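# Stack three cups mouth down, largest on top

## Task

Put the three cups one inside another so that each bigger cup covers a smaller one, with every cup resting upside down (opening toward the table) and upright rather than leaning; the stack must stay like that by itself once the robot lets go.

## Robot and tools

Robot: one arm carrying a five-fingered right hand. The only camera is cam_wrist (672x504 pixels), mounted at the wrist. One reference image for the scene can be seen with show_instructions, which takes no arguments and moves nothing.

Scene frame: origin on the table surface beneath the arm base, +z up, +y to the left when facing along +x. Results report end_effector_position in metres and end_effector_quat_wxyz in this frame, plus linear (m/s) and angular (rad/s) velocities. The reported position can be somewhat off, more so at long reach; the base may be tilted relative to the table.

Hand point: a spot fixed to the palm, 0.05 m in front of it, where index pad and thumb tip meet in a pinch. Its own axes: +z runs along the straightened fingers (fingertips 0.06 to 0.07 m beyond the point), +y comes out of the palm, +x crosses the palm from thumb toward little finger. Sideways reach from the point: 0.08 m on the little-finger side; on the thumb side 0.02 m when the thumb is swung fully across the palm, otherwise up to 0.09 m. A wrist bracket on the little-finger side protrudes 0.03 m beyond the point along +y and 0.11 m across the palm; it can collide. Rotating the hand, especially about x or y, shifts the point slightly.

The row (shared by execute_actions and move): 14 numbers, optionally up to 20. Positions 1-6 are dx, dy, dz, rx, ry, rz: an offset, not a pose, expressed in the hand point's own axes and measured from the hand point's pose at the start of the action (for a call's first action, or for move, the pose in the latest result). Scale: 1.0 equals 0.6 m of travel or 180 degrees; rx, ry, rz form a single rotation vector. Positions 7-12 are the hand motors in this exact order: little, ring, middle, index, thumb_bend, thumb_turn, each from -1 (closed/curled, or thumb swung in front of the palm) to +1 (open/straight, or thumb beside the palm). A pinch is roughly index -0.22, thumb_bend -0.75, thumb_turn -0.57. Position 13 is force_limit: a closing motor stops at about 0 N at -1 up to 10 N at +1 (15 N for the two thumb motors); opening ignores it. Position 14 is speed: near zero at -1, full at +1 (whole finger travel in 0.6 s). All values lie in [-1, 1].

execute_actions(actions): a list of actions; each action is a table of up to 15 rows, one row per 1/30 s step, and if shorter its final row repeats until 15 steps pass. Every row is an offset from the action's start pose, not from the previous row. An empty list simply returns state and images. Per step, the command is clipped to within 100 mm and 16 degrees of the measured pose, so far targets need several actions; after an action the arm drifts at most to the last clipped pose. Commands are smoothed with roughly 0.17 s lag. Results list step readings of end_effector_position; HELD marks steps partly held back.

move(target, speed, stop_force, blocking): target is one row as above, an offset from the last reported pose. The hand point follows a straight path lasting 0.5 to 10 s (longer ones stop short), turning the shorter way. speed is the top path speed in m/s, 0.002 to 0.5, default 0.25; turning is capped at twice that in rad/s. The arm may lag, stray, or exceed speed, especially when stretched out. Hand numbers are sent when the move begins. stop_force (13 to 80 N, not before 0.2 s of scene time) ends the path when the wrist sensor sees that much extra push against the motion for two steps; the hand then backs up two steps and holds. Use it only on slow, non-rotating moves; omit it when pulling away from a surface. The arm is stiff: aiming even slightly past a firm contact without stop_force can trigger a fault. blocking=false returns after 0.5 s while motion continues (not allowed with stop_force); then use wait or stop before any new motion. The move line reports the ending (done, contact, held, off_target, moving, fault), the limits that acted (paced = pose clipped; held = some steps blocked, after which the arm may surge) and the distance from target.

wait(seconds): 0 to 10; lets time pass holding the last command, returning early if a running move ends. stop(): brakes a running move; needs room if fast. zoom_image(camera, region): camera "cam_wrist", region [x0, y0, x1, y1] in pixels from the top-left, at most 504 by 504. finished_scene(scene): ends the current scene by its number, irreversibly; the cups must already be stacked and stable.

Result lines: hand_measured (motor positions on the command scale), hand_stopped_by (moving, target, force, stalled, fault), hand_load_n (fingertip load, positive when pushed open), hand_force_limit, hand_speed, Wrist force and Wrist torque [x y z] in hand axes (offset up to about 5.5 N, noise up to 3.4 N, saturating near 100 N; pressing reads as force pointing back into the arm). A grip is lost when loads drop to about 0. "pose unreachable" means the clearance check altered the command. Hand Target is where the controller is driving.

Gripping: swing the thumb across the palm before reaching the object; the hand can then wrap items 0.035 to 0.08 m wide. Motors move only when their target changes by 0.01 or more, then lock. For a soft grip close at speed -0.9 or below. To tighten, raise force_limit and command further closed than measured; to release, command more open.

Avoid: pushing a cup or anything off the table, dropping or slamming cups, hard pushes. Contact torque at a joint's limit (shoulder pan 290, shoulder lift 290, elbow 132, wrists 47.5 N m each) or 150 N outside force halts the arm for 10 s. Holding loads heats motors; warnings start at 70 °C and brakes engage at 85 °C.

Each tool is called as name(argument=value, ...), one argument or row to a line, values as JSON.

Reference images:

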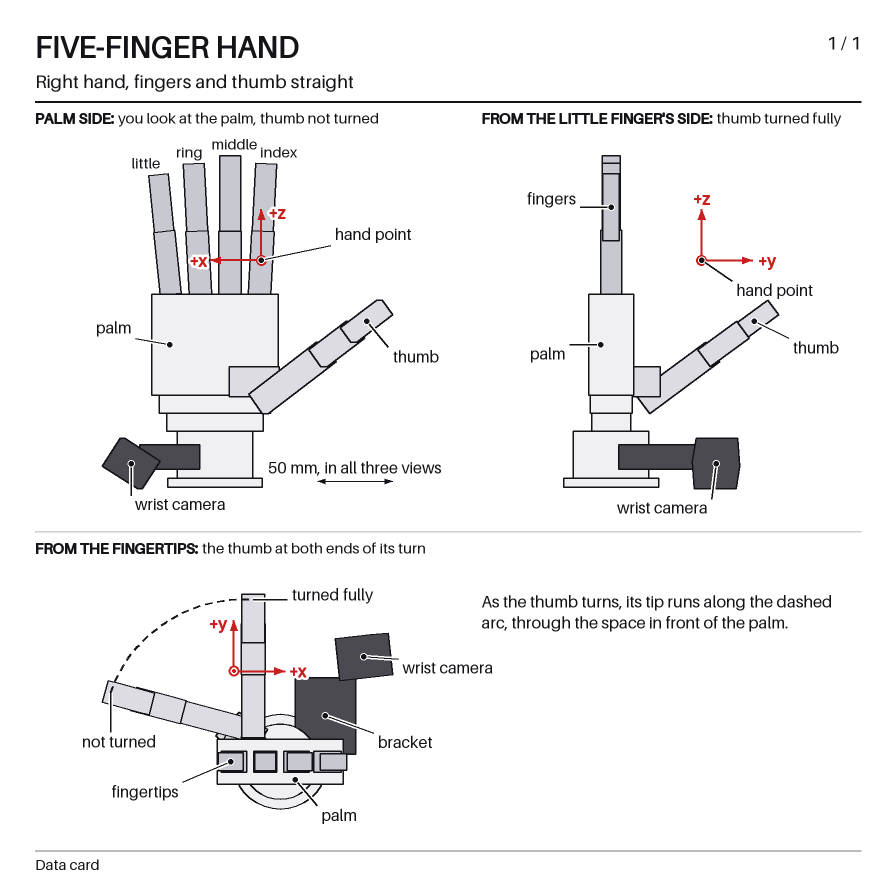

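## Session

execute_actions(
  actions=[],
)

Scene clock: 0.00 s.
end_effector_position=(+0.8167, -0.2348, +0.3681) hand_measured=(+1.000, +1.000, +1.000, +1.000, +1.000, +1.000) hand_load_n=(+0.0, +0.0, +0.0, +0.0, +0.0, +0.0) hand_stopped_by=(target, target, target, target, target, target) hand_force_limit=0.00 hand_speed=-0.80 end_effector_quat_wxyz=(+0.157, +0.986, +0.038, -0.043) end_effector_velocity=(+0.001, +0.000, +0.002) end_effector_angular_velocity=(-0.002, -0.004, +0.000)
Joint positions: [-0.281 -0.866  1.011  1.387  1.888  1.174]
Joint velocities: [ 0.001 -0.001 -0.002 -0.001  0.001  0.001]
Wrist force (N, on the end effector, along its own x y z axes, offset not removed): no reading
Wrist torque (N m, same axes, about the end effector's origin, offset not removed): no reading
Hand target: +0.817, -0.235, +0.368; +0.157, +0.986, +0.038, -0.043

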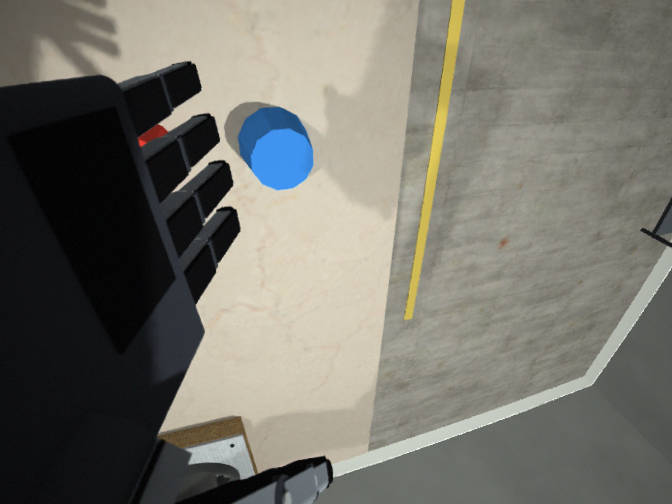

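move(
  target=[0.03,-0.47,-0.16,0.1006,0.0275,0.0243,1,1,1,1,1,1,0,0.5],
)

Scene clock: 2.50 s.
end_effector_position=(+0.8161, +0.0633, +0.3707) hand_measured=(+1.000, +1.000, +1.000, +1.000, +1.000, +1.000) hand_load_n=(+0.0, +0.0, +0.0, +0.0, +0.0, +0.0) hand_stopped_by=(target, target, target, target, target, target) hand_force_limit=0.00 hand_speed=0.50 end_effector_quat_wxyz=(-0.000, +1.000, +0.000, -0.000) end_effector_velocity=(+0.001, +0.003, -0.001) end_effector_angular_velocity=(+0.004, -0.001, -0.002)
Joint positions: [-0.031 -0.897  1.     1.457  1.565  1.506]
Joint velocities: [ 0.003  0.002 -0.001 -0.001 -0.004  0.005]
Wrist force (N, on the end effector, along its own x y z axes, offset not removed): [1.0 -1.1 -3.0]
Wrist torque (N m, same axes, about the end effector's origin, offset not removed): [0.11 0.26 -0.11]
Hand target: +0.816, +0.064, +0.371; -0.000, +1.000, +0.000, -0.000
Off the commanded pose: 0.000 m, 0 deg.
move: done

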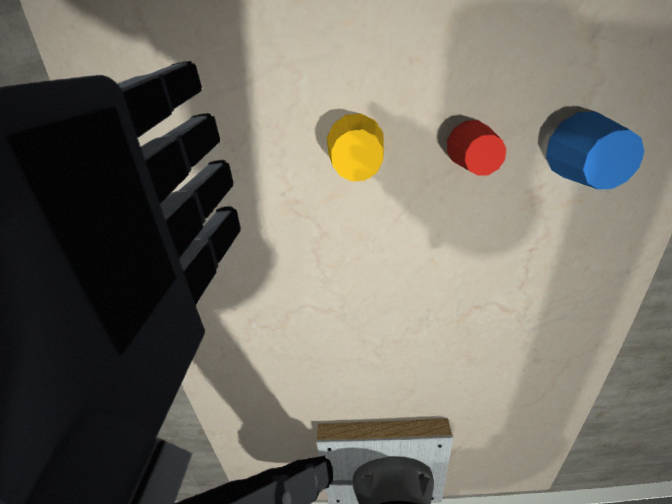

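move(
  target=[-0.28,0.067,0.47,0,0.5,0,1,1,1,1,1,-1,0,0.5],
  speed=0.35,
)

Scene clock: 7.30 s.
end_effector_position=(+0.6485, +0.0226, +0.0886) hand_measured=(+1.000, +1.000, +1.000, +1.000, +1.000, -1.000) hand_load_n=(+0.0, +0.0, +0.0, +0.0, +0.0, +0.0) hand_stopped_by=(target, target, target, target, target, target) hand_force_limit=0.00 hand_speed=0.50 end_effector_quat_wxyz=(-0.001, +0.708, +0.001, +0.706) end_effector_velocity=(+0.001, -0.001, -0.002) end_effector_angular_velocity=(-0.000, -0.019, +0.001)
Joint positions: [-0.219 -1.206  2.55  -1.352  1.316  1.578]
Joint velocities: [-0.002  0.018  0.004 -0.042 -0.003  0.005]
Wrist force (N, on the end effector, along its own x y z axes, offset not removed): [-0.9 -5.4 -4.3]
Wrist torque (N m, same axes, about the end effector's origin, offset not removed): [-0.18 0.41 -0.38]
Hand target: +0.649, +0.023, +0.088; -0.001, +0.707, +0.001, +0.707
Off the commanded pose: 0.001 m, 0 deg.
move: done

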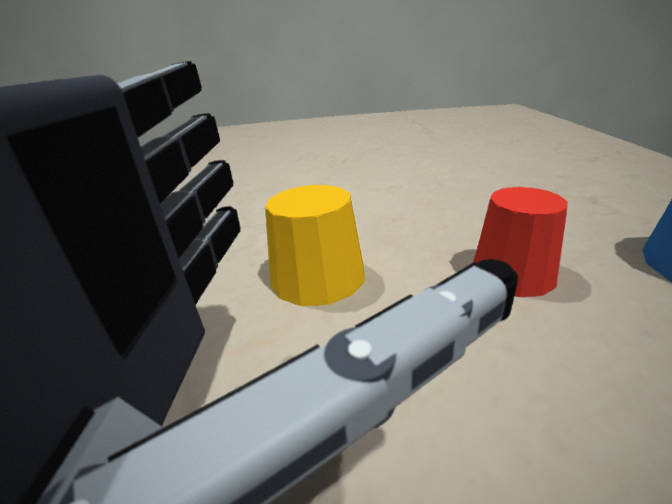

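move(
  target=[-0.09,-0.01,0.02,0,0,0,1,1,1,1,1,-1,0,0.5],
)

move(
  target=[0,0,0.17,0,0,0,1,1,1,1,1,-1,0,0.5],
  speed=0.12,
)

Scene clock: 8.80 s.
end_effector_position=(+0.6602, +0.0285, +0.0348) hand_measured=(+1.000, +1.000, +1.000, +1.000, +1.000, -1.000) hand_load_n=(+0.0, +0.0, +0.0, +0.0, +0.0, +0.0) hand_stopped_by=(target, target, target, target, target, target) hand_force_limit=0.00 hand_speed=0.50 end_effector_quat_wxyz=(-0.001, +0.708, +0.001, +0.706) end_effector_velocity=(+0.000, -0.000, -0.003) end_effector_angular_velocity=(+0.000, -0.000, -0.001)
Joint positions: [-0.194 -1.047  2.521 -1.481  1.341  1.578]
Joint velocities: [ 0.001  0.008 -0.002 -0.006  0.001  0.   ]
Wrist force (N, on the end effector, along its own x y z axes, offset not removed): [-2.5 -3.0 -4.5]
Wrist torque (N m, same axes, about the end effector's origin, offset not removed): [-0.03 0.41 -0.31]
Hand target: +0.660, +0.029, +0.034; -0.001, +0.708, +0.001, +0.706
Off the commanded pose: 0.000 m, 0 deg.
move: done

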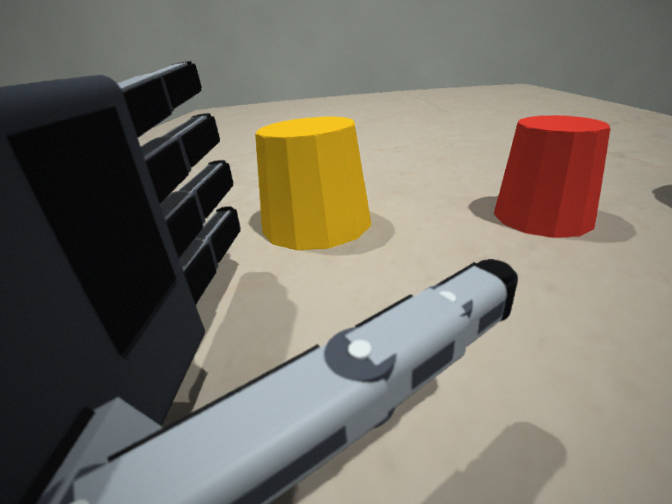

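Scene clock: 10.23 s.
end_effector_position=(+0.7618, +0.0287, +0.0345) hand_measured=(+1.000, +1.000, +1.000, +1.000, +1.000, -1.000) hand_load_n=(+0.0, +0.0, +0.0, +0.0, +0.0, +0.0) hand_stopped_by=(target, target, target, target, target, target) hand_force_limit=0.00 hand_speed=0.50 end_effector_quat_wxyz=(-0.001, +0.708, +0.001, +0.706) end_effector_velocity=(+0.003, -0.000, +0.001) end_effector_angular_velocity=(+0.001, -0.001, -0.001)
Joint positions: [-0.144 -1.003  2.325 -1.33   1.391  1.578]
Joint velocities: [ 0.001  0.001 -0.005  0.003  0.002  0.001]
Wrist force (N, on the end effector, along its own x y z axes, offset not removed): [-1.4 -4.4 -10.2]
Wrist torque (N m, same axes, about the end effector's origin, offset not removed): [0.02 0.60 -0.39]
Hand target: +0.762, +0.029, +0.034; -0.001, +0.708, +0.001, +0.706
Off the commanded pose: 0.000 m, 0 deg.
move: done

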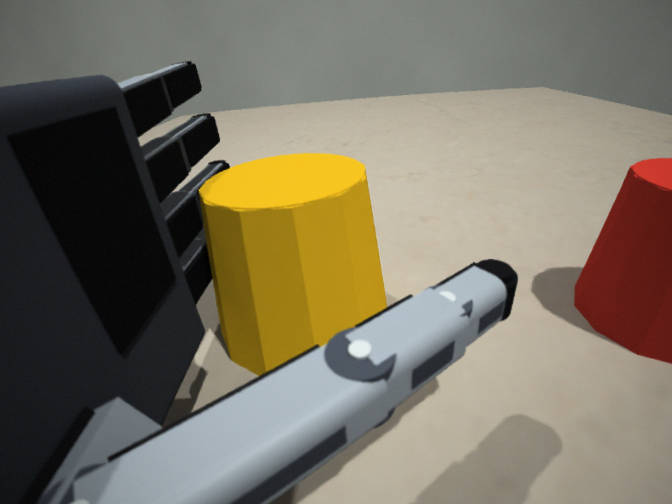

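move(
  target=[0,0,0.04,0,0,0,1,1,1,1,1,-1,0,0.5],
  speed=0.08,
)

move(
  target=[0,0,0,0,0,0,1,1,-0.8,-0.8,-0.6,-1,0.4,-0.5],
)

Scene clock: 11.57 s.
end_effector_position=(+0.7854, +0.0287, +0.0345) hand_measured=(+1.000, +1.000, +1.000, +1.000, +1.000, -1.000) hand_load_n=(+0.0, +0.0, +0.0, +0.0, +0.0, +0.0) hand_stopped_by=(target, target, target, target, target, target) hand_force_limit=0.00 hand_speed=0.50 end_effector_quat_wxyz=(-0.001, +0.708, +0.001, +0.706) end_effector_velocity=(+0.003, -0.000, +0.000) end_effector_angular_velocity=(+0.000, -0.000, -0.001)
Joint positions: [-0.136 -0.989  2.28  -1.298  1.399  1.578]
Joint velocities: [ 0.001  0.002 -0.006  0.005  0.002  0.   ]
Wrist force (N, on the end effector, along its own x y z axes, offset not removed): [-2.5 -0.6 5.0]
Wrist torque (N m, same axes, about the end effector's origin, offset not removed): [-0.09 0.23 -0.01]
Hand target: +0.786, +0.029, +0.034; -0.001, +0.708, +0.001, +0.706
Off the commanded pose: 0.000 m, 0 deg.
move: done

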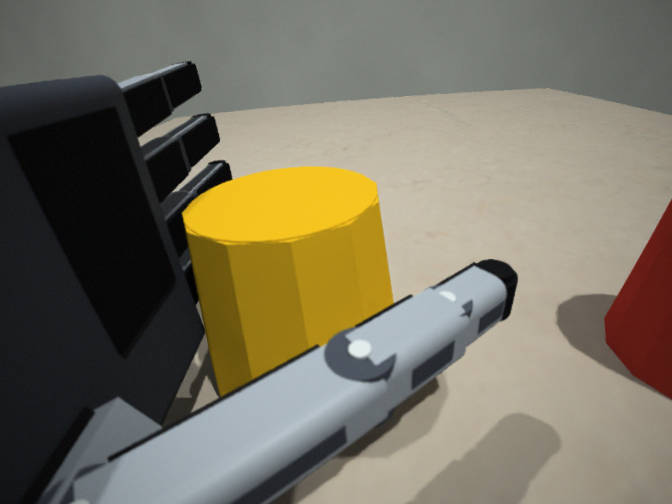

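Scene clock: 12.87 s.
end_effector_position=(+0.7854, +0.0287, +0.0344) hand_measured=(+1.000, +1.000, +0.154, +0.228, +0.496, -1.000) hand_load_n=(+0.0, +0.0, +11.0, +4.0, +14.0, +0.0) hand_stopped_by=(target, target, force, force, force, target) hand_force_limit=0.40 hand_speed=-0.50 end_effector_quat_wxyz=(-0.001, +0.708, +0.001, +0.706) end_effector_velocity=(+0.001, -0.000, -0.000) end_effector_angular_velocity=(+0.001, +0.001, -0.001)
Joint positions: [-0.136 -0.989  2.28  -1.298  1.399  1.578]
Joint velocities: [-0.     0.001 -0.001  0.001  0.001  0.001]
Wrist force (N, on the end effector, along its own x y z axes, offset not removed): [-0.1 -6.2 -4.8]
Wrist torque (N m, same axes, about the end effector's origin, offset not removed): [-0.34 0.23 -0.32]
Hand target: +0.785, +0.029, +0.034; -0.001, +0.708, +0.001, +0.706
Off the commanded pose: 0.000 m, 0 deg.
move: done

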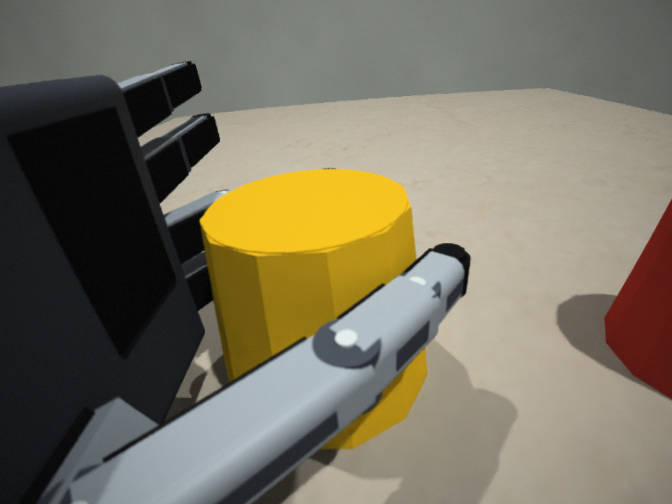

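move(
  target=[0.14,0,-0.03,0,0,0,1,1,-0.8,-0.8,-0.6,-1,0.4,-0.5],
  speed=0.15,
)

move(
  target=[0,0.23,-0.2,0,0,0,1,1,-0.8,-0.8,-0.6,-1,0.4,-0.5],
)

Scene clock: 14.83 s.
end_effector_position=(+0.7677, +0.0288, +0.1182) hand_measured=(+1.000, +1.000, +0.154, +0.228, +0.496, -1.000) hand_load_n=(+0.0, +0.0, +11.0, +4.0, +14.0, +1.0) hand_stopped_by=(target, target, force, force, force, target) hand_force_limit=0.40 hand_speed=-0.50 end_effector_quat_wxyz=(-0.001, +0.708, +0.001, +0.706) end_effector_velocity=(+0.000, -0.001, +0.002) end_effector_angular_velocity=(+0.001, +0.002, -0.000)
Joint positions: [-0.143 -1.176  2.314 -1.146  1.392  1.578]
Joint velocities: [-0.001 -0.004 -0.001  0.008 -0.001  0.   ]
Wrist force (N, on the end effector, along its own x y z axes, offset not removed): [-1.8 -3.3 0.5]
Wrist torque (N m, same axes, about the end effector's origin, offset not removed): [-0.26 0.15 0.03]
Hand target: +0.768, +0.029, +0.119; -0.001, +0.708, +0.001, +0.706
Off the commanded pose: 0.000 m, 0 deg.
move: done

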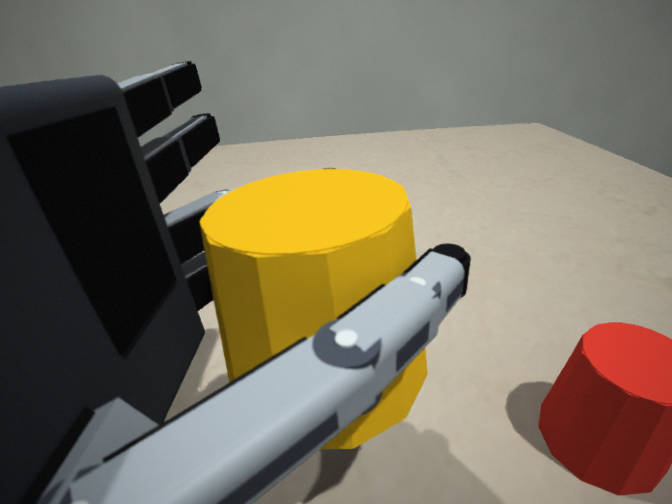

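Scene clock: 16.30 s.
end_effector_position=(+0.6481, -0.1092, +0.1188) hand_measured=(+1.000, +1.000, +0.154, +0.228, +0.496, -1.000) hand_load_n=(+0.0, +0.0, +11.0, +4.0, +14.0, +1.0) hand_stopped_by=(target, target, force, force, force, target) hand_force_limit=0.40 hand_speed=-0.50 end_effector_quat_wxyz=(-0.001, +0.708, +0.000, +0.706) end_effector_velocity=(-0.002, -0.003, +0.001) end_effector_angular_velocity=(-0.000, -0.001, +0.002)
Joint positions: [-0.57  -1.295  2.558 -1.272  0.966  1.582]
Joint velocities: [-0.012 -0.004  0.004 -0.002 -0.014  0.001]
Wrist force (N, on the end effector, along its own x y z axes, offset not removed): [-9.4 -8.5 -1.8]
Wrist torque (N m, same axes, about the end effector's origin, offset not removed): [-0.89 1.58 -0.99]
Hand target: +0.648, -0.110, +0.119; -0.001, +0.708, +0.001, +0.706
Off the commanded pose: 0.000 m, 0 deg.
move: done

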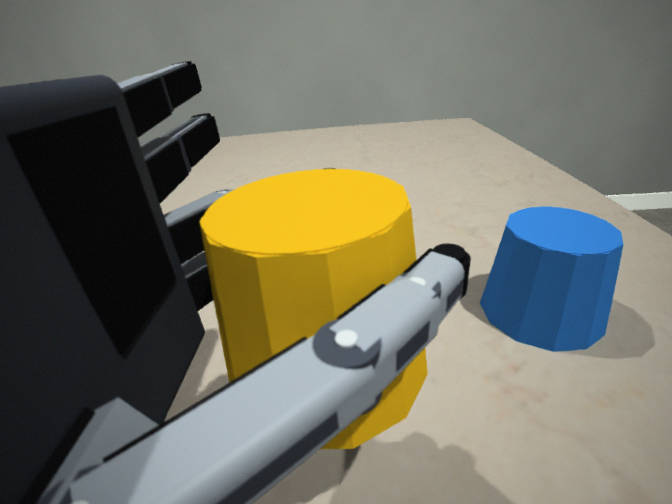

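move(
  target=[-0.125,0,0.02,0,0,0,1,1,-0.8,-0.8,-0.6,-1,0.4,-0.5],
  speed=0.15,
)

Scene clock: 17.87 s.
end_effector_position=(+0.6597, -0.1092, +0.0439) hand_measured=(+1.000, +1.000, +0.154, +0.228, +0.496, -1.000) hand_load_n=(+0.0, +0.0, +11.0, +4.0, +14.0, +1.0) hand_stopped_by=(target, target, force, force, force, target) hand_force_limit=0.40 hand_speed=-0.50 end_effector_quat_wxyz=(-0.001, +0.708, +0.000, +0.706) end_effector_velocity=(+0.001, -0.000, -0.002) end_effector_angular_velocity=(-0.001, -0.003, +0.000)
Joint positions: [-0.549 -1.073  2.536 -1.472  0.987  1.582]
Joint velocities: [ 0.002  0.008 -0.002 -0.009  0.001  0.001]
Wrist force (N, on the end effector, along its own x y z axes, offset not removed): [0.4 -5.0 -3.9]
Wrist torque (N m, same axes, about the end effector's origin, offset not removed): [-0.16 0.10 -0.12]
Hand target: +0.660, -0.109, +0.044; -0.001, +0.708, +0.000, +0.706
Off the commanded pose: 0.000 m, 0 deg.
move: done

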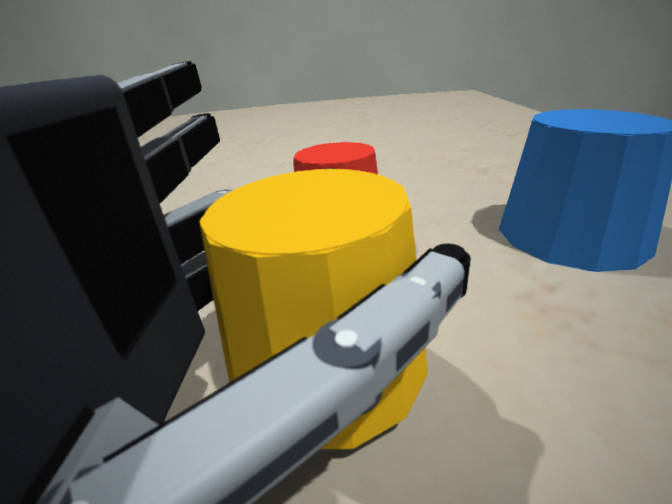

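move(
  target=[0.115,0.012,0.03,0,0,0,1,1,-0.8,-0.8,-0.6,-1,0.4,-0.5],
)

move(
  target=[0,0,0.186,0,0,0,1,1,-0.8,-0.8,-0.6,-1,0.4,-0.5],
)

move(
  target=[-0.128,0,0,0,0,0,1,1,-0.8,-0.8,-0.6,-1,0.4,-0.5],
  speed=0.03,
  stop_force=13,
)

Scene clock: 19.57 s.
end_effector_position=(+0.6779, -0.1163, +0.1126) hand_measured=(+1.000, +1.000, +0.154, +0.228, +0.496, -1.000) hand_load_n=(+0.0, +0.0, +11.0, +4.0, +14.0, +1.0) hand_stopped_by=(target, target, force, force, force, target) hand_force_limit=0.40 hand_speed=-0.50 end_effector_quat_wxyz=(-0.001, +0.708, +0.000, +0.706) end_effector_velocity=(+0.001, -0.001, +0.004) end_effector_angular_velocity=(-0.000, +0.002, -0.002)
Joint positions: [-0.54  -1.249  2.499 -1.259  0.996  1.582]
Joint velocities: [-0.001 -0.01  -0.003  0.015  0.002 -0.001]
Wrist force (N, on the end effector, along its own x y z axes, offset not removed): [-0.5 -2.1 0.1]
Wrist torque (N m, same axes, about the end effector's origin, offset not removed): [0.04 0.19 -0.01]
Hand target: +0.678, -0.116, +0.113; -0.001, +0.708, +0.000, +0.706
Off the commanded pose: 0.000 m, 0 deg.
move: done

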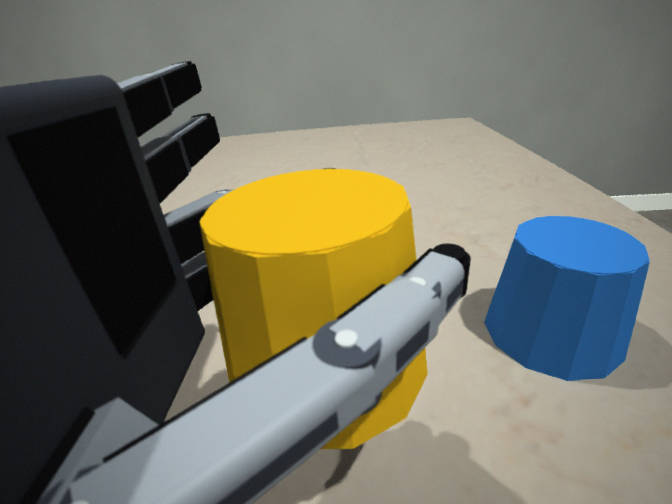

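Scene clock: 20.77 s.
end_effector_position=(+0.7891, -0.1161, +0.1123) hand_measured=(+1.000, +1.000, +0.154, +0.228, +0.496, -1.000) hand_load_n=(+0.0, +0.0, +11.0, +4.0, +14.0, +1.0) hand_stopped_by=(target, target, force, force, force, target) hand_force_limit=0.40 hand_speed=-0.50 end_effector_quat_wxyz=(-0.001, +0.708, +0.001, +0.706) end_effector_velocity=(+0.003, -0.000, +0.001) end_effector_angular_velocity=(-0.001, -0.002, -0.001)
Joint positions: [-0.414 -1.146  2.282 -1.145  1.121  1.58 ]
Joint velocities: [ 0.002  0.002 -0.005  0.001  0.003 -0.   ]
Wrist force (N, on the end effector, along its own x y z axes, offset not removed): [-1.7 -7.0 1.2]
Wrist torque (N m, same axes, about the end effector's origin, offset not removed): [-0.76 0.09 -0.25]
Hand target: +0.789, -0.116, +0.112; -0.001, +0.708, +0.001, +0.706
Off the commanded pose: 0.000 m, 0 deg.
move: done

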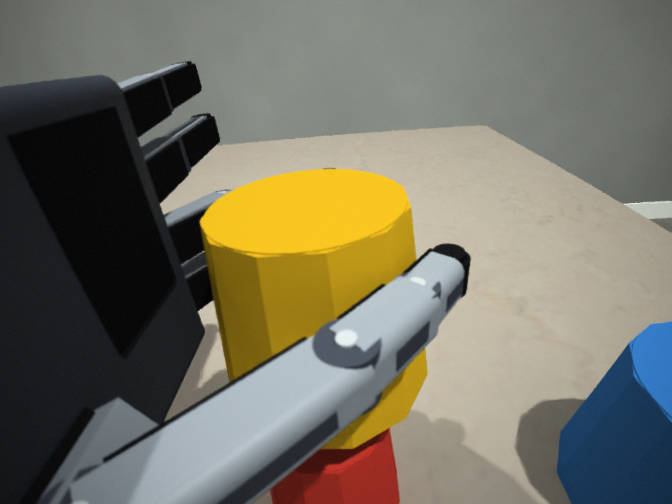

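Scene clock: 23.73 s.
end_effector_position=(+0.7889, -0.1162, +0.0357) hand_measured=(+1.000, +1.000, +0.154, +0.226, +0.496, -1.000) hand_load_n=(+0.0, +0.0, +11.0, +3.0, +13.0, -1.0) hand_stopped_by=(target, target, force, force, force, target) hand_force_limit=0.40 hand_speed=-0.50 end_effector_quat_wxyz=(-0.001, +0.708, +0.001, +0.706) end_effector_velocity=(+0.001, -0.000, -0.003) end_effector_angular_velocity=(+0.001, -0.001, -0.001)
Joint positions: [-0.413 -0.991  2.281 -1.299  1.122  1.58 ]
Joint velocities: [ 0.001  0.006 -0.001 -0.006  0.002  0.002]
Wrist force (N, on the end effector, along its own x y z axes, offset not removed): [-3.2 0.1 -4.3]
Wrist torque (N m, same axes, about the end effector's origin, offset not removed): [0.58 1.68 -0.42]
Hand target: +0.789, -0.116, +0.035; -0.001, +0.708, +0.001, +0.706
Off the commanded pose: 0.000 m, 0 deg.
move: done

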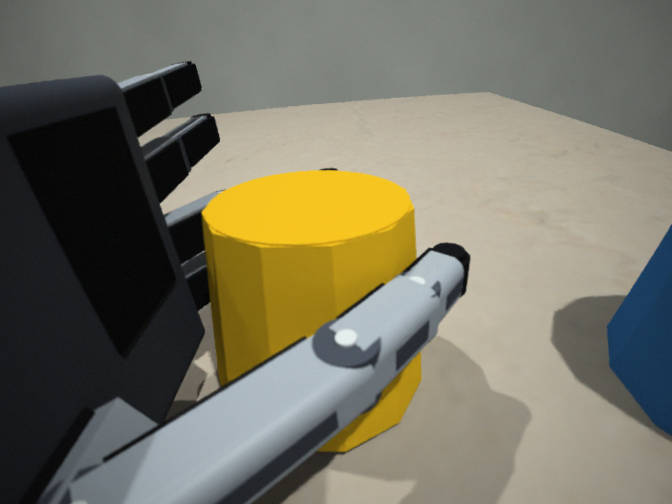

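Nested. Release, back off, shift.

move(
  target=[0,0,0,0,0,0,1,1,1,1,1,-1,0.4,0],
)

move(
  target=[0.008,0,-0.26,0,0,0,1,1,1,1,1,-1,0.4,0],
)

move(
  target=[0,0.24,0,0,0,0,1,1,1,1,1,-1,0.4,0],
)

Scene clock: 24.83 s.
end_effector_position=(+0.7889, -0.1162, +0.0357) hand_measured=(+1.000, +1.000, +1.000, +1.000, +1.000, -1.000) hand_load_n=(+0.0, +0.0, +0.0, +0.0, +0.0, +0.0) hand_stopped_by=(target, target, target, target, target, target) hand_force_limit=0.40 hand_speed=0.00 end_effector_quat_wxyz=(-0.001, +0.708, +0.001, +0.706) end_effector_velocity=(+0.000, +0.000, -0.000) end_effector_angular_velocity=(-0.000, +0.000, +0.001)
Joint positions: [-0.413 -0.991  2.281 -1.299  1.122  1.58 ]
Joint velocities: [ 0.     0.    -0.    -0.    -0.001 -0.   ]
Wrist force (N, on the end effector, along its own x y z axes, offset not removed): [4.0 -3.1 4.3]
Wrist torque (N m, same axes, about the end effector's origin, offset not removed): [-0.46 -0.73 0.27]
Hand target: +0.789, -0.116, +0.036; -0.001, +0.708, +0.001, +0.706
Off the commanded pose: 0.000 m, 0 deg.
move: done

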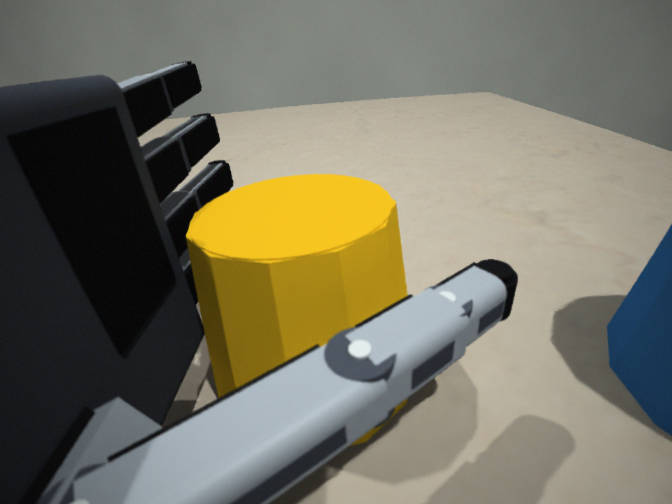

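Scene clock: 26.20 s.
end_effector_position=(+0.6333, -0.1163, +0.0409) hand_measured=(+1.000, +1.000, +1.000, +1.000, +1.000, -1.000) hand_load_n=(+0.0, +0.0, +0.0, +0.0, +0.0, +0.0) hand_stopped_by=(target, target, target, target, target, target) hand_force_limit=0.40 hand_speed=0.00 end_effector_quat_wxyz=(-0.001, +0.708, +0.000, +0.706) end_effector_velocity=(-0.003, -0.001, -0.000) end_effector_angular_velocity=(-0.001, -0.002, +0.000)
Joint positions: [-0.61  -1.07   2.586 -1.525  0.925  1.583]
Joint velocities: [-0.007  0.002  0.005 -0.009 -0.008  0.   ]
Wrist force (N, on the end effector, along its own x y z axes, offset not removed): [0.0 -4.9 -5.1]
Wrist torque (N m, same axes, about the end effector's origin, offset not removed): [-0.24 0.06 -0.44]
Hand target: +0.633, -0.116, +0.041; -0.001, +0.708, +0.000, +0.706
Off the commanded pose: 0.000 m, 0 deg.
move: done

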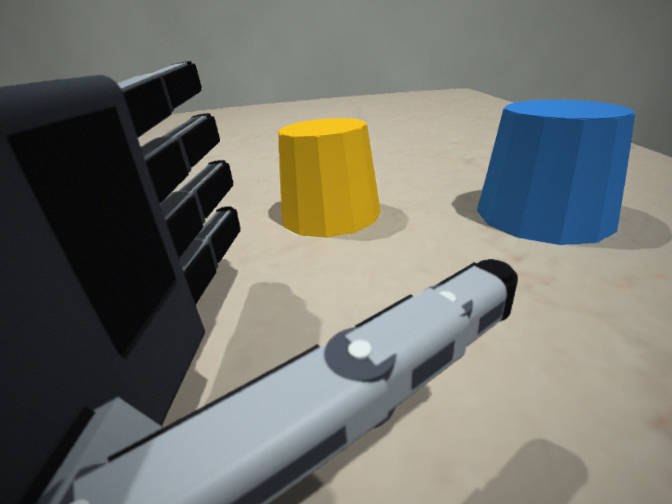

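Scene clock: 27.50 s.
end_effector_position=(+0.6333, -0.2601, +0.0411) hand_measured=(+1.000, +1.000, +1.000, +1.000, +1.000, -1.000) hand_load_n=(+0.0, +0.0, +0.0, +0.0, +0.0, +0.0) hand_stopped_by=(target, target, target, target, target, target) hand_force_limit=0.40 hand_speed=0.00 end_effector_quat_wxyz=(-0.001, +0.708, +0.000, +0.706) end_effector_velocity=(+0.001, -0.003, +0.001) end_effector_angular_velocity=(-0.002, -0.001, +0.002)
Joint positions: [-0.898 -1.054  2.494 -1.453  0.637  1.588]
Joint velocities: [-0.004 -0.001 -0.004  0.004 -0.006 -0.001]
Wrist force (N, on the end effector, along its own x y z axes, offset not removed): [1.8 -7.3 1.0]
Wrist torque (N m, same axes, about the end effector's origin, offset not removed): [-1.06 -0.26 -0.12]
Hand target: +0.633, -0.260, +0.041; -0.001, +0.708, +0.000, +0.706
Off the commanded pose: 0.001 m, 0 deg.
move: done

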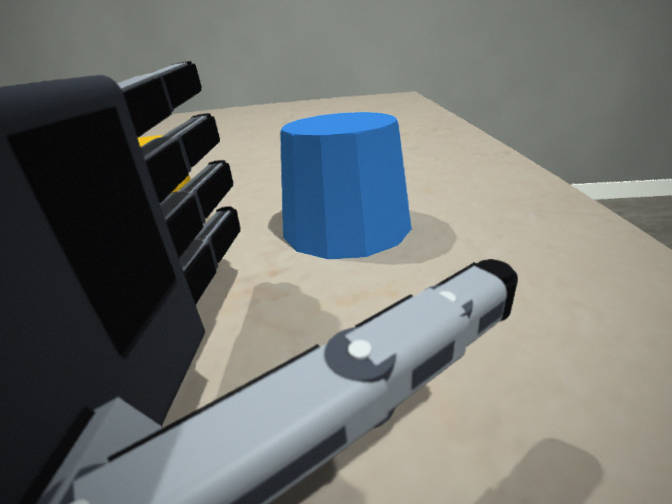

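move(
  target=[0,0.012,0.22,0,0,0,1,1,1,1,1,-1,0.4,0],
  speed=0.12,
)

move(
  target=[0,0,0,0,0,0,1,1,-0.8,-0.8,-0.6,-1,0.4,-0.5],
)

move(
  target=[0.15,0,0,0,0,0,1,1,-0.8,-0.8,-0.6,-1,0.4,-0.5],
  speed=0.12,
)

Scene clock: 29.67 s.
end_effector_position=(+0.7650, -0.2671, +0.0408) hand_measured=(+1.000, +1.000, +1.000, +1.000, +1.000, -1.000) hand_load_n=(+0.0, +0.0, +0.0, +0.0, +0.0, +0.0) hand_stopped_by=(target, target, target, target, target, target) hand_force_limit=0.40 hand_speed=0.00 end_effector_quat_wxyz=(-0.001, +0.708, +0.000, +0.706) end_effector_velocity=(+0.003, -0.000, +0.000) end_effector_angular_velocity=(-0.000, -0.000, -0.001)
Joint positions: [-0.691 -0.99   2.254 -1.275  0.845  1.584]
Joint velocities: [ 0.004  0.001 -0.005  0.004  0.005 -0.   ]
Wrist force (N, on the end effector, along its own x y z axes, offset not removed): [-1.8 2.7 -0.3]
Wrist torque (N m, same axes, about the end effector's origin, offset not removed): [0.86 0.34 -0.04]
Hand target: +0.765, -0.267, +0.041; -0.001, +0.708, +0.000, +0.706
Off the commanded pose: 0.000 m, 0 deg.
move: done

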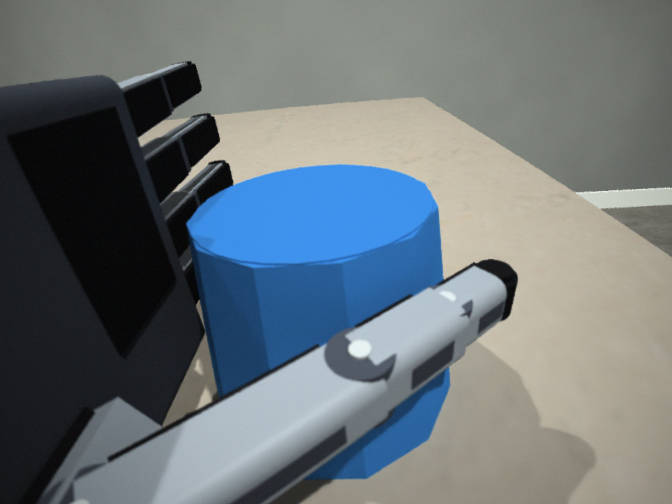

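Scene clock: 30.73 s.
end_effector_position=(+0.7649, -0.2671, +0.0407) hand_measured=(+1.000, +1.000, +0.338, +0.424, +0.692, -1.000) hand_load_n=(+0.0, +0.0, +8.0, +6.5, +20.0, +0.0) hand_stopped_by=(target, target, force, force, force, target) hand_force_limit=0.40 hand_speed=-0.50 end_effector_quat_wxyz=(-0.001, +0.708, +0.000, +0.706) end_effector_velocity=(-0.001, +0.000, -0.001) end_effector_angular_velocity=(+0.000, +0.002, -0.001)
Joint positions: [-0.691 -0.99   2.254 -1.275  0.845  1.584]
Joint velocities: [-0.     0.002  0.001 -0.     0.001 -0.001]
Wrist force (N, on the end effector, along its own x y z axes, offset not removed): [3.1 -8.3 3.5]
Wrist torque (N m, same axes, about the end effector's origin, offset not removed): [-1.22 -0.45 -0.21]
Hand target: +0.765, -0.267, +0.041; -0.001, +0.708, +0.000, +0.706
Off the commanded pose: 0.000 m, 0 deg.
move: done

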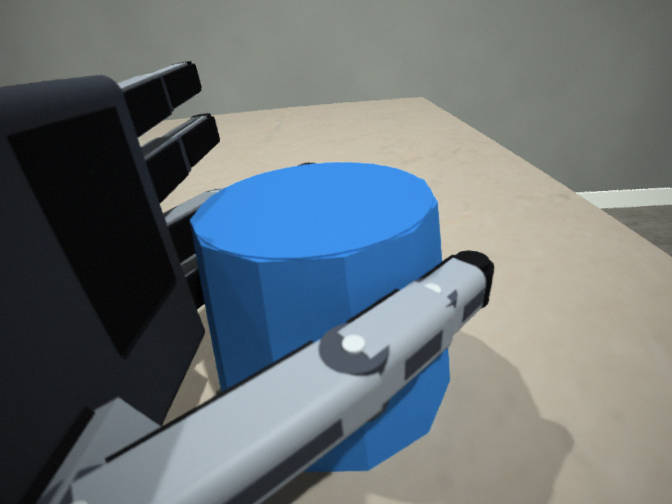

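Scene clock: 32.07 s.
end_effector_position=(+0.7652, -0.2670, +0.1305) hand_measured=(+1.000, +1.000, +0.338, +0.424, +0.692, -1.000) hand_load_n=(+0.0, +0.0, +8.0, +6.5, +20.0, +0.0) hand_stopped_by=(target, target, force, force, force, target) hand_force_limit=0.40 hand_speed=-0.50 end_effector_quat_wxyz=(-0.001, +0.708, +0.000, +0.706) end_effector_velocity=(+0.000, -0.001, +0.003) end_effector_angular_velocity=(+0.000, +0.001, -0.002)
Joint positions: [-0.692 -1.164  2.251 -1.097  0.843  1.584]
Joint velocities: [-0.    -0.005 -0.002  0.008  0.001 -0.001]
Wrist force (N, on the end effector, along its own x y z axes, offset not removed): [-1.2 -0.2 -0.7]
Wrist torque (N m, same axes, about the end effector's origin, offset not removed): [0.29 0.22 -0.06]
Hand target: +0.765, -0.267, +0.131; -0.001, +0.708, +0.000, +0.706
Off the commanded pose: 0.000 m, 0 deg.
move: done

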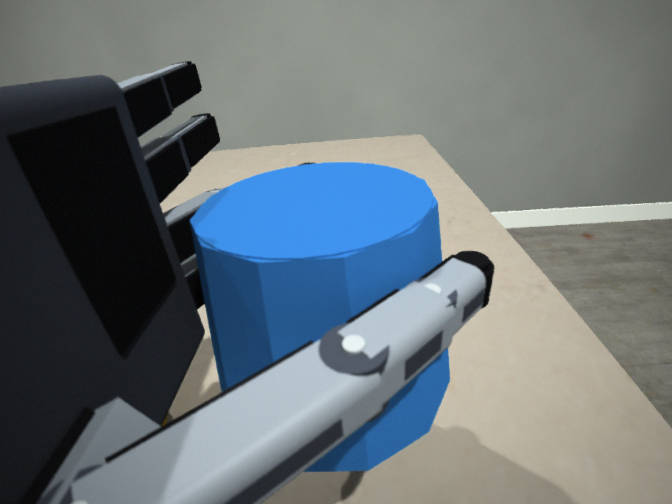

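move(
  target=[-0.01,-0.263,0.035,0,0,0,1,1,-0.8,-0.8,-0.6,-1,0.4,-0.5],
)

move(
  target=[-0.138,0,0,0,0,0,1,1,-0.8,-0.8,-0.6,-1,0.4,-0.5],
  speed=0.04,
  stop_force=13,
)

Scene clock: 34.00 s.
end_effector_position=(+0.7861, -0.1095, +0.1243) hand_measured=(+1.000, +1.000, +0.338, +0.424, +0.692, -1.000) hand_load_n=(+0.0, +0.0, +8.0, +6.5, +20.0, +0.0) hand_stopped_by=(target, target, force, force, force, target) hand_force_limit=0.40 hand_speed=-0.50 end_effector_quat_wxyz=(-0.001, +0.708, +0.000, +0.706) end_effector_velocity=(+0.001, +0.001, +0.000) end_effector_angular_velocity=(-0.000, -0.001, -0.003)
Joint positions: [-0.405 -1.173  2.288 -1.123  1.131  1.58 ]
Joint velocities: [ 0.005  0.001 -0.002  0.001  0.008  0.   ]
Wrist force (N, on the end effector, along its own x y z axes, offset not removed): [-5.0 -4.5 -3.0]
Wrist torque (N m, same axes, about the end effector's origin, offset not removed): [-0.31 0.83 -0.15]
Hand target: +0.786, -0.109, +0.124; -0.001, +0.708, +0.000, +0.706
Off the commanded pose: 0.000 m, 0 deg.
move: done

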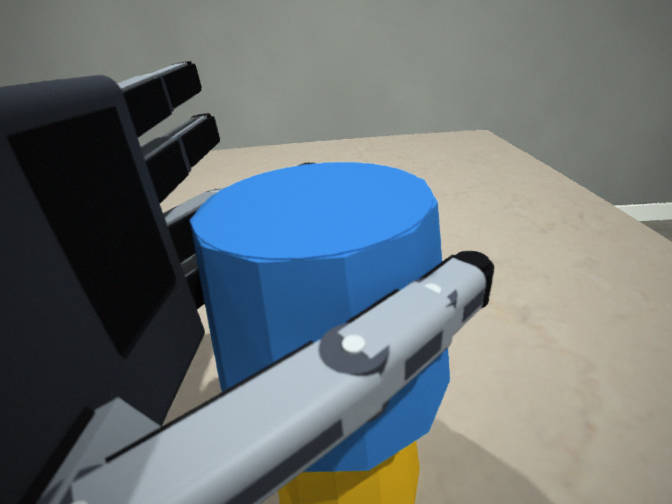

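Scene clock: 36.50 s.
end_effector_position=(+0.7858, -0.1095, +0.0417) hand_measured=(+1.000, +1.000, +0.338, +0.424, +0.692, -1.000) hand_load_n=(+0.0, +0.0, +8.0, +6.5, +20.0, +0.0) hand_stopped_by=(target, target, force, force, force, target) hand_force_limit=0.40 hand_speed=-0.50 end_effector_quat_wxyz=(-0.001, +0.708, +0.000, +0.706) end_effector_velocity=(+0.001, -0.001, -0.002) end_effector_angular_velocity=(+0.000, -0.002, -0.000)
Joint positions: [-0.404 -1.006  2.29  -1.293  1.132  1.58 ]
Joint velocities: [-0.001  0.006 -0.002 -0.006 -0.001  0.001]
Wrist force (N, on the end effector, along its own x y z axes, offset not removed): [-0.9 -7.6 -5.4]
Wrist torque (N m, same axes, about the end effector's origin, offset not removed): [-0.62 0.42 -0.05]
Hand target: +0.786, -0.110, +0.041; -0.001, +0.708, +0.000, +0.706
Off the commanded pose: 0.000 m, 0 deg.
move: done

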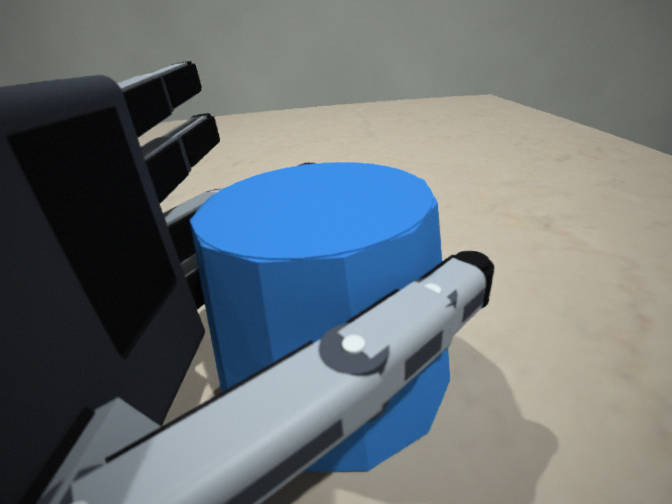

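move(
  target=[-0.002,0,0,0,0,0,1,1,1,1,1,-1,0.4,0],
)

move(
  target=[0.01,-0.01,-0.2,0,0,0,1,1,1,1,1,-1,0.4,0],
)

finished_scene(
  scene=1,
)

Scene clock: 37.67 s.
end_effector_position=(+0.7858, -0.1095, +0.0406) hand_measured=(+1.000, +1.000, +1.000, +1.000, +1.000, -1.000) hand_load_n=(+0.0, +0.0, +0.0, +0.0, +0.0, +0.0) hand_stopped_by=(target, target, target, target, target, target) hand_force_limit=0.40 hand_speed=0.00 end_effector_quat_wxyz=(-0.001, +0.708, +0.000, +0.706) end_effector_velocity=(-0.000, +0.001, +0.000) end_effector_angular_velocity=(-0.000, -0.001, +0.001)
Joint positions: [-0.404 -1.003  2.29  -1.295  1.132  1.58 ]
Joint velocities: [ 0.001  0.     0.    -0.002 -0.     0.   ]
Wrist force (N, on the end effector, along its own x y z axes, offset not removed): [-1.9 -5.4 0.2]
Wrist torque (N m, same axes, about the end effector's origin, offset not removed): [-0.65 0.26 -0.45]
Hand target: +0.786, -0.110, +0.041; -0.001, +0.708, +0.000, +0.706
Off the commanded pose: 0.000 m, 0 deg.
move: done

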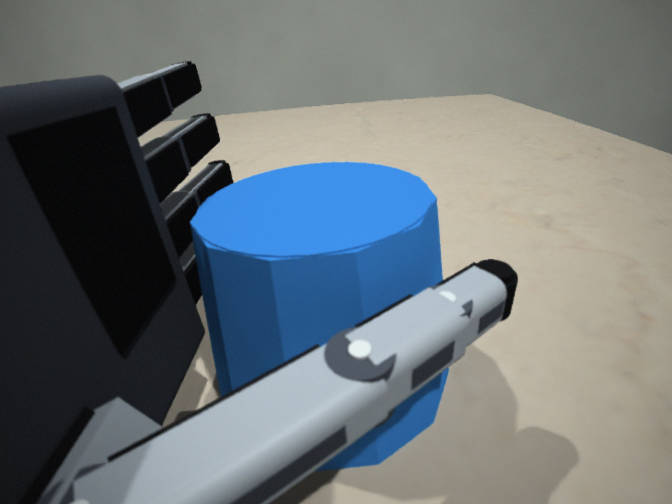

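Scene clock: 38.90 s.
end_effector_position=(+0.6662, -0.1036, +0.0469) hand_measured=(+1.000, +1.000, +1.000, +1.000, +1.000, -1.000) hand_load_n=(+0.0, +0.0, +0.0, +0.0, +0.0, +0.0) hand_stopped_by=(target, target, target, target, target, target) hand_force_limit=0.40 hand_speed=0.00 end_effector_quat_wxyz=(-0.001, +0.708, +0.000, +0.706) end_effector_velocity=(-0.003, -0.000, -0.000) end_effector_angular_velocity=(-0.000, -0.000, +0.001)
Joint positions: [-0.526 -1.08   2.525 -1.455  1.01   1.582]
Joint velocities: [-0.006  0.     0.006 -0.007 -0.006  0.   ]
Wrist force (N, on the end effector, along its own x y z axes, offset not removed): [2.9 -2.3 -0.1]
Wrist torque (N m, same axes, about the end effector's origin, offset not removed): [0.10 -0.43 0.23]
Hand target: +0.666, -0.104, +0.047; -0.001, +0.708, +0.000, +0.706
Off the commanded pose: 0.000 m, 0 deg.
move: done

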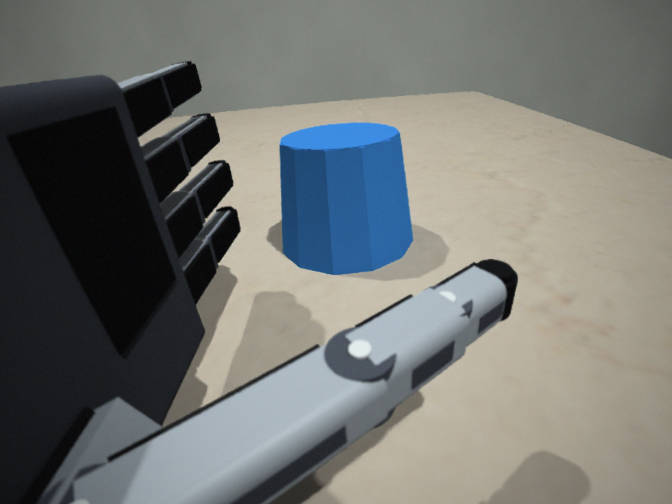

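The scene is finished: the task was done.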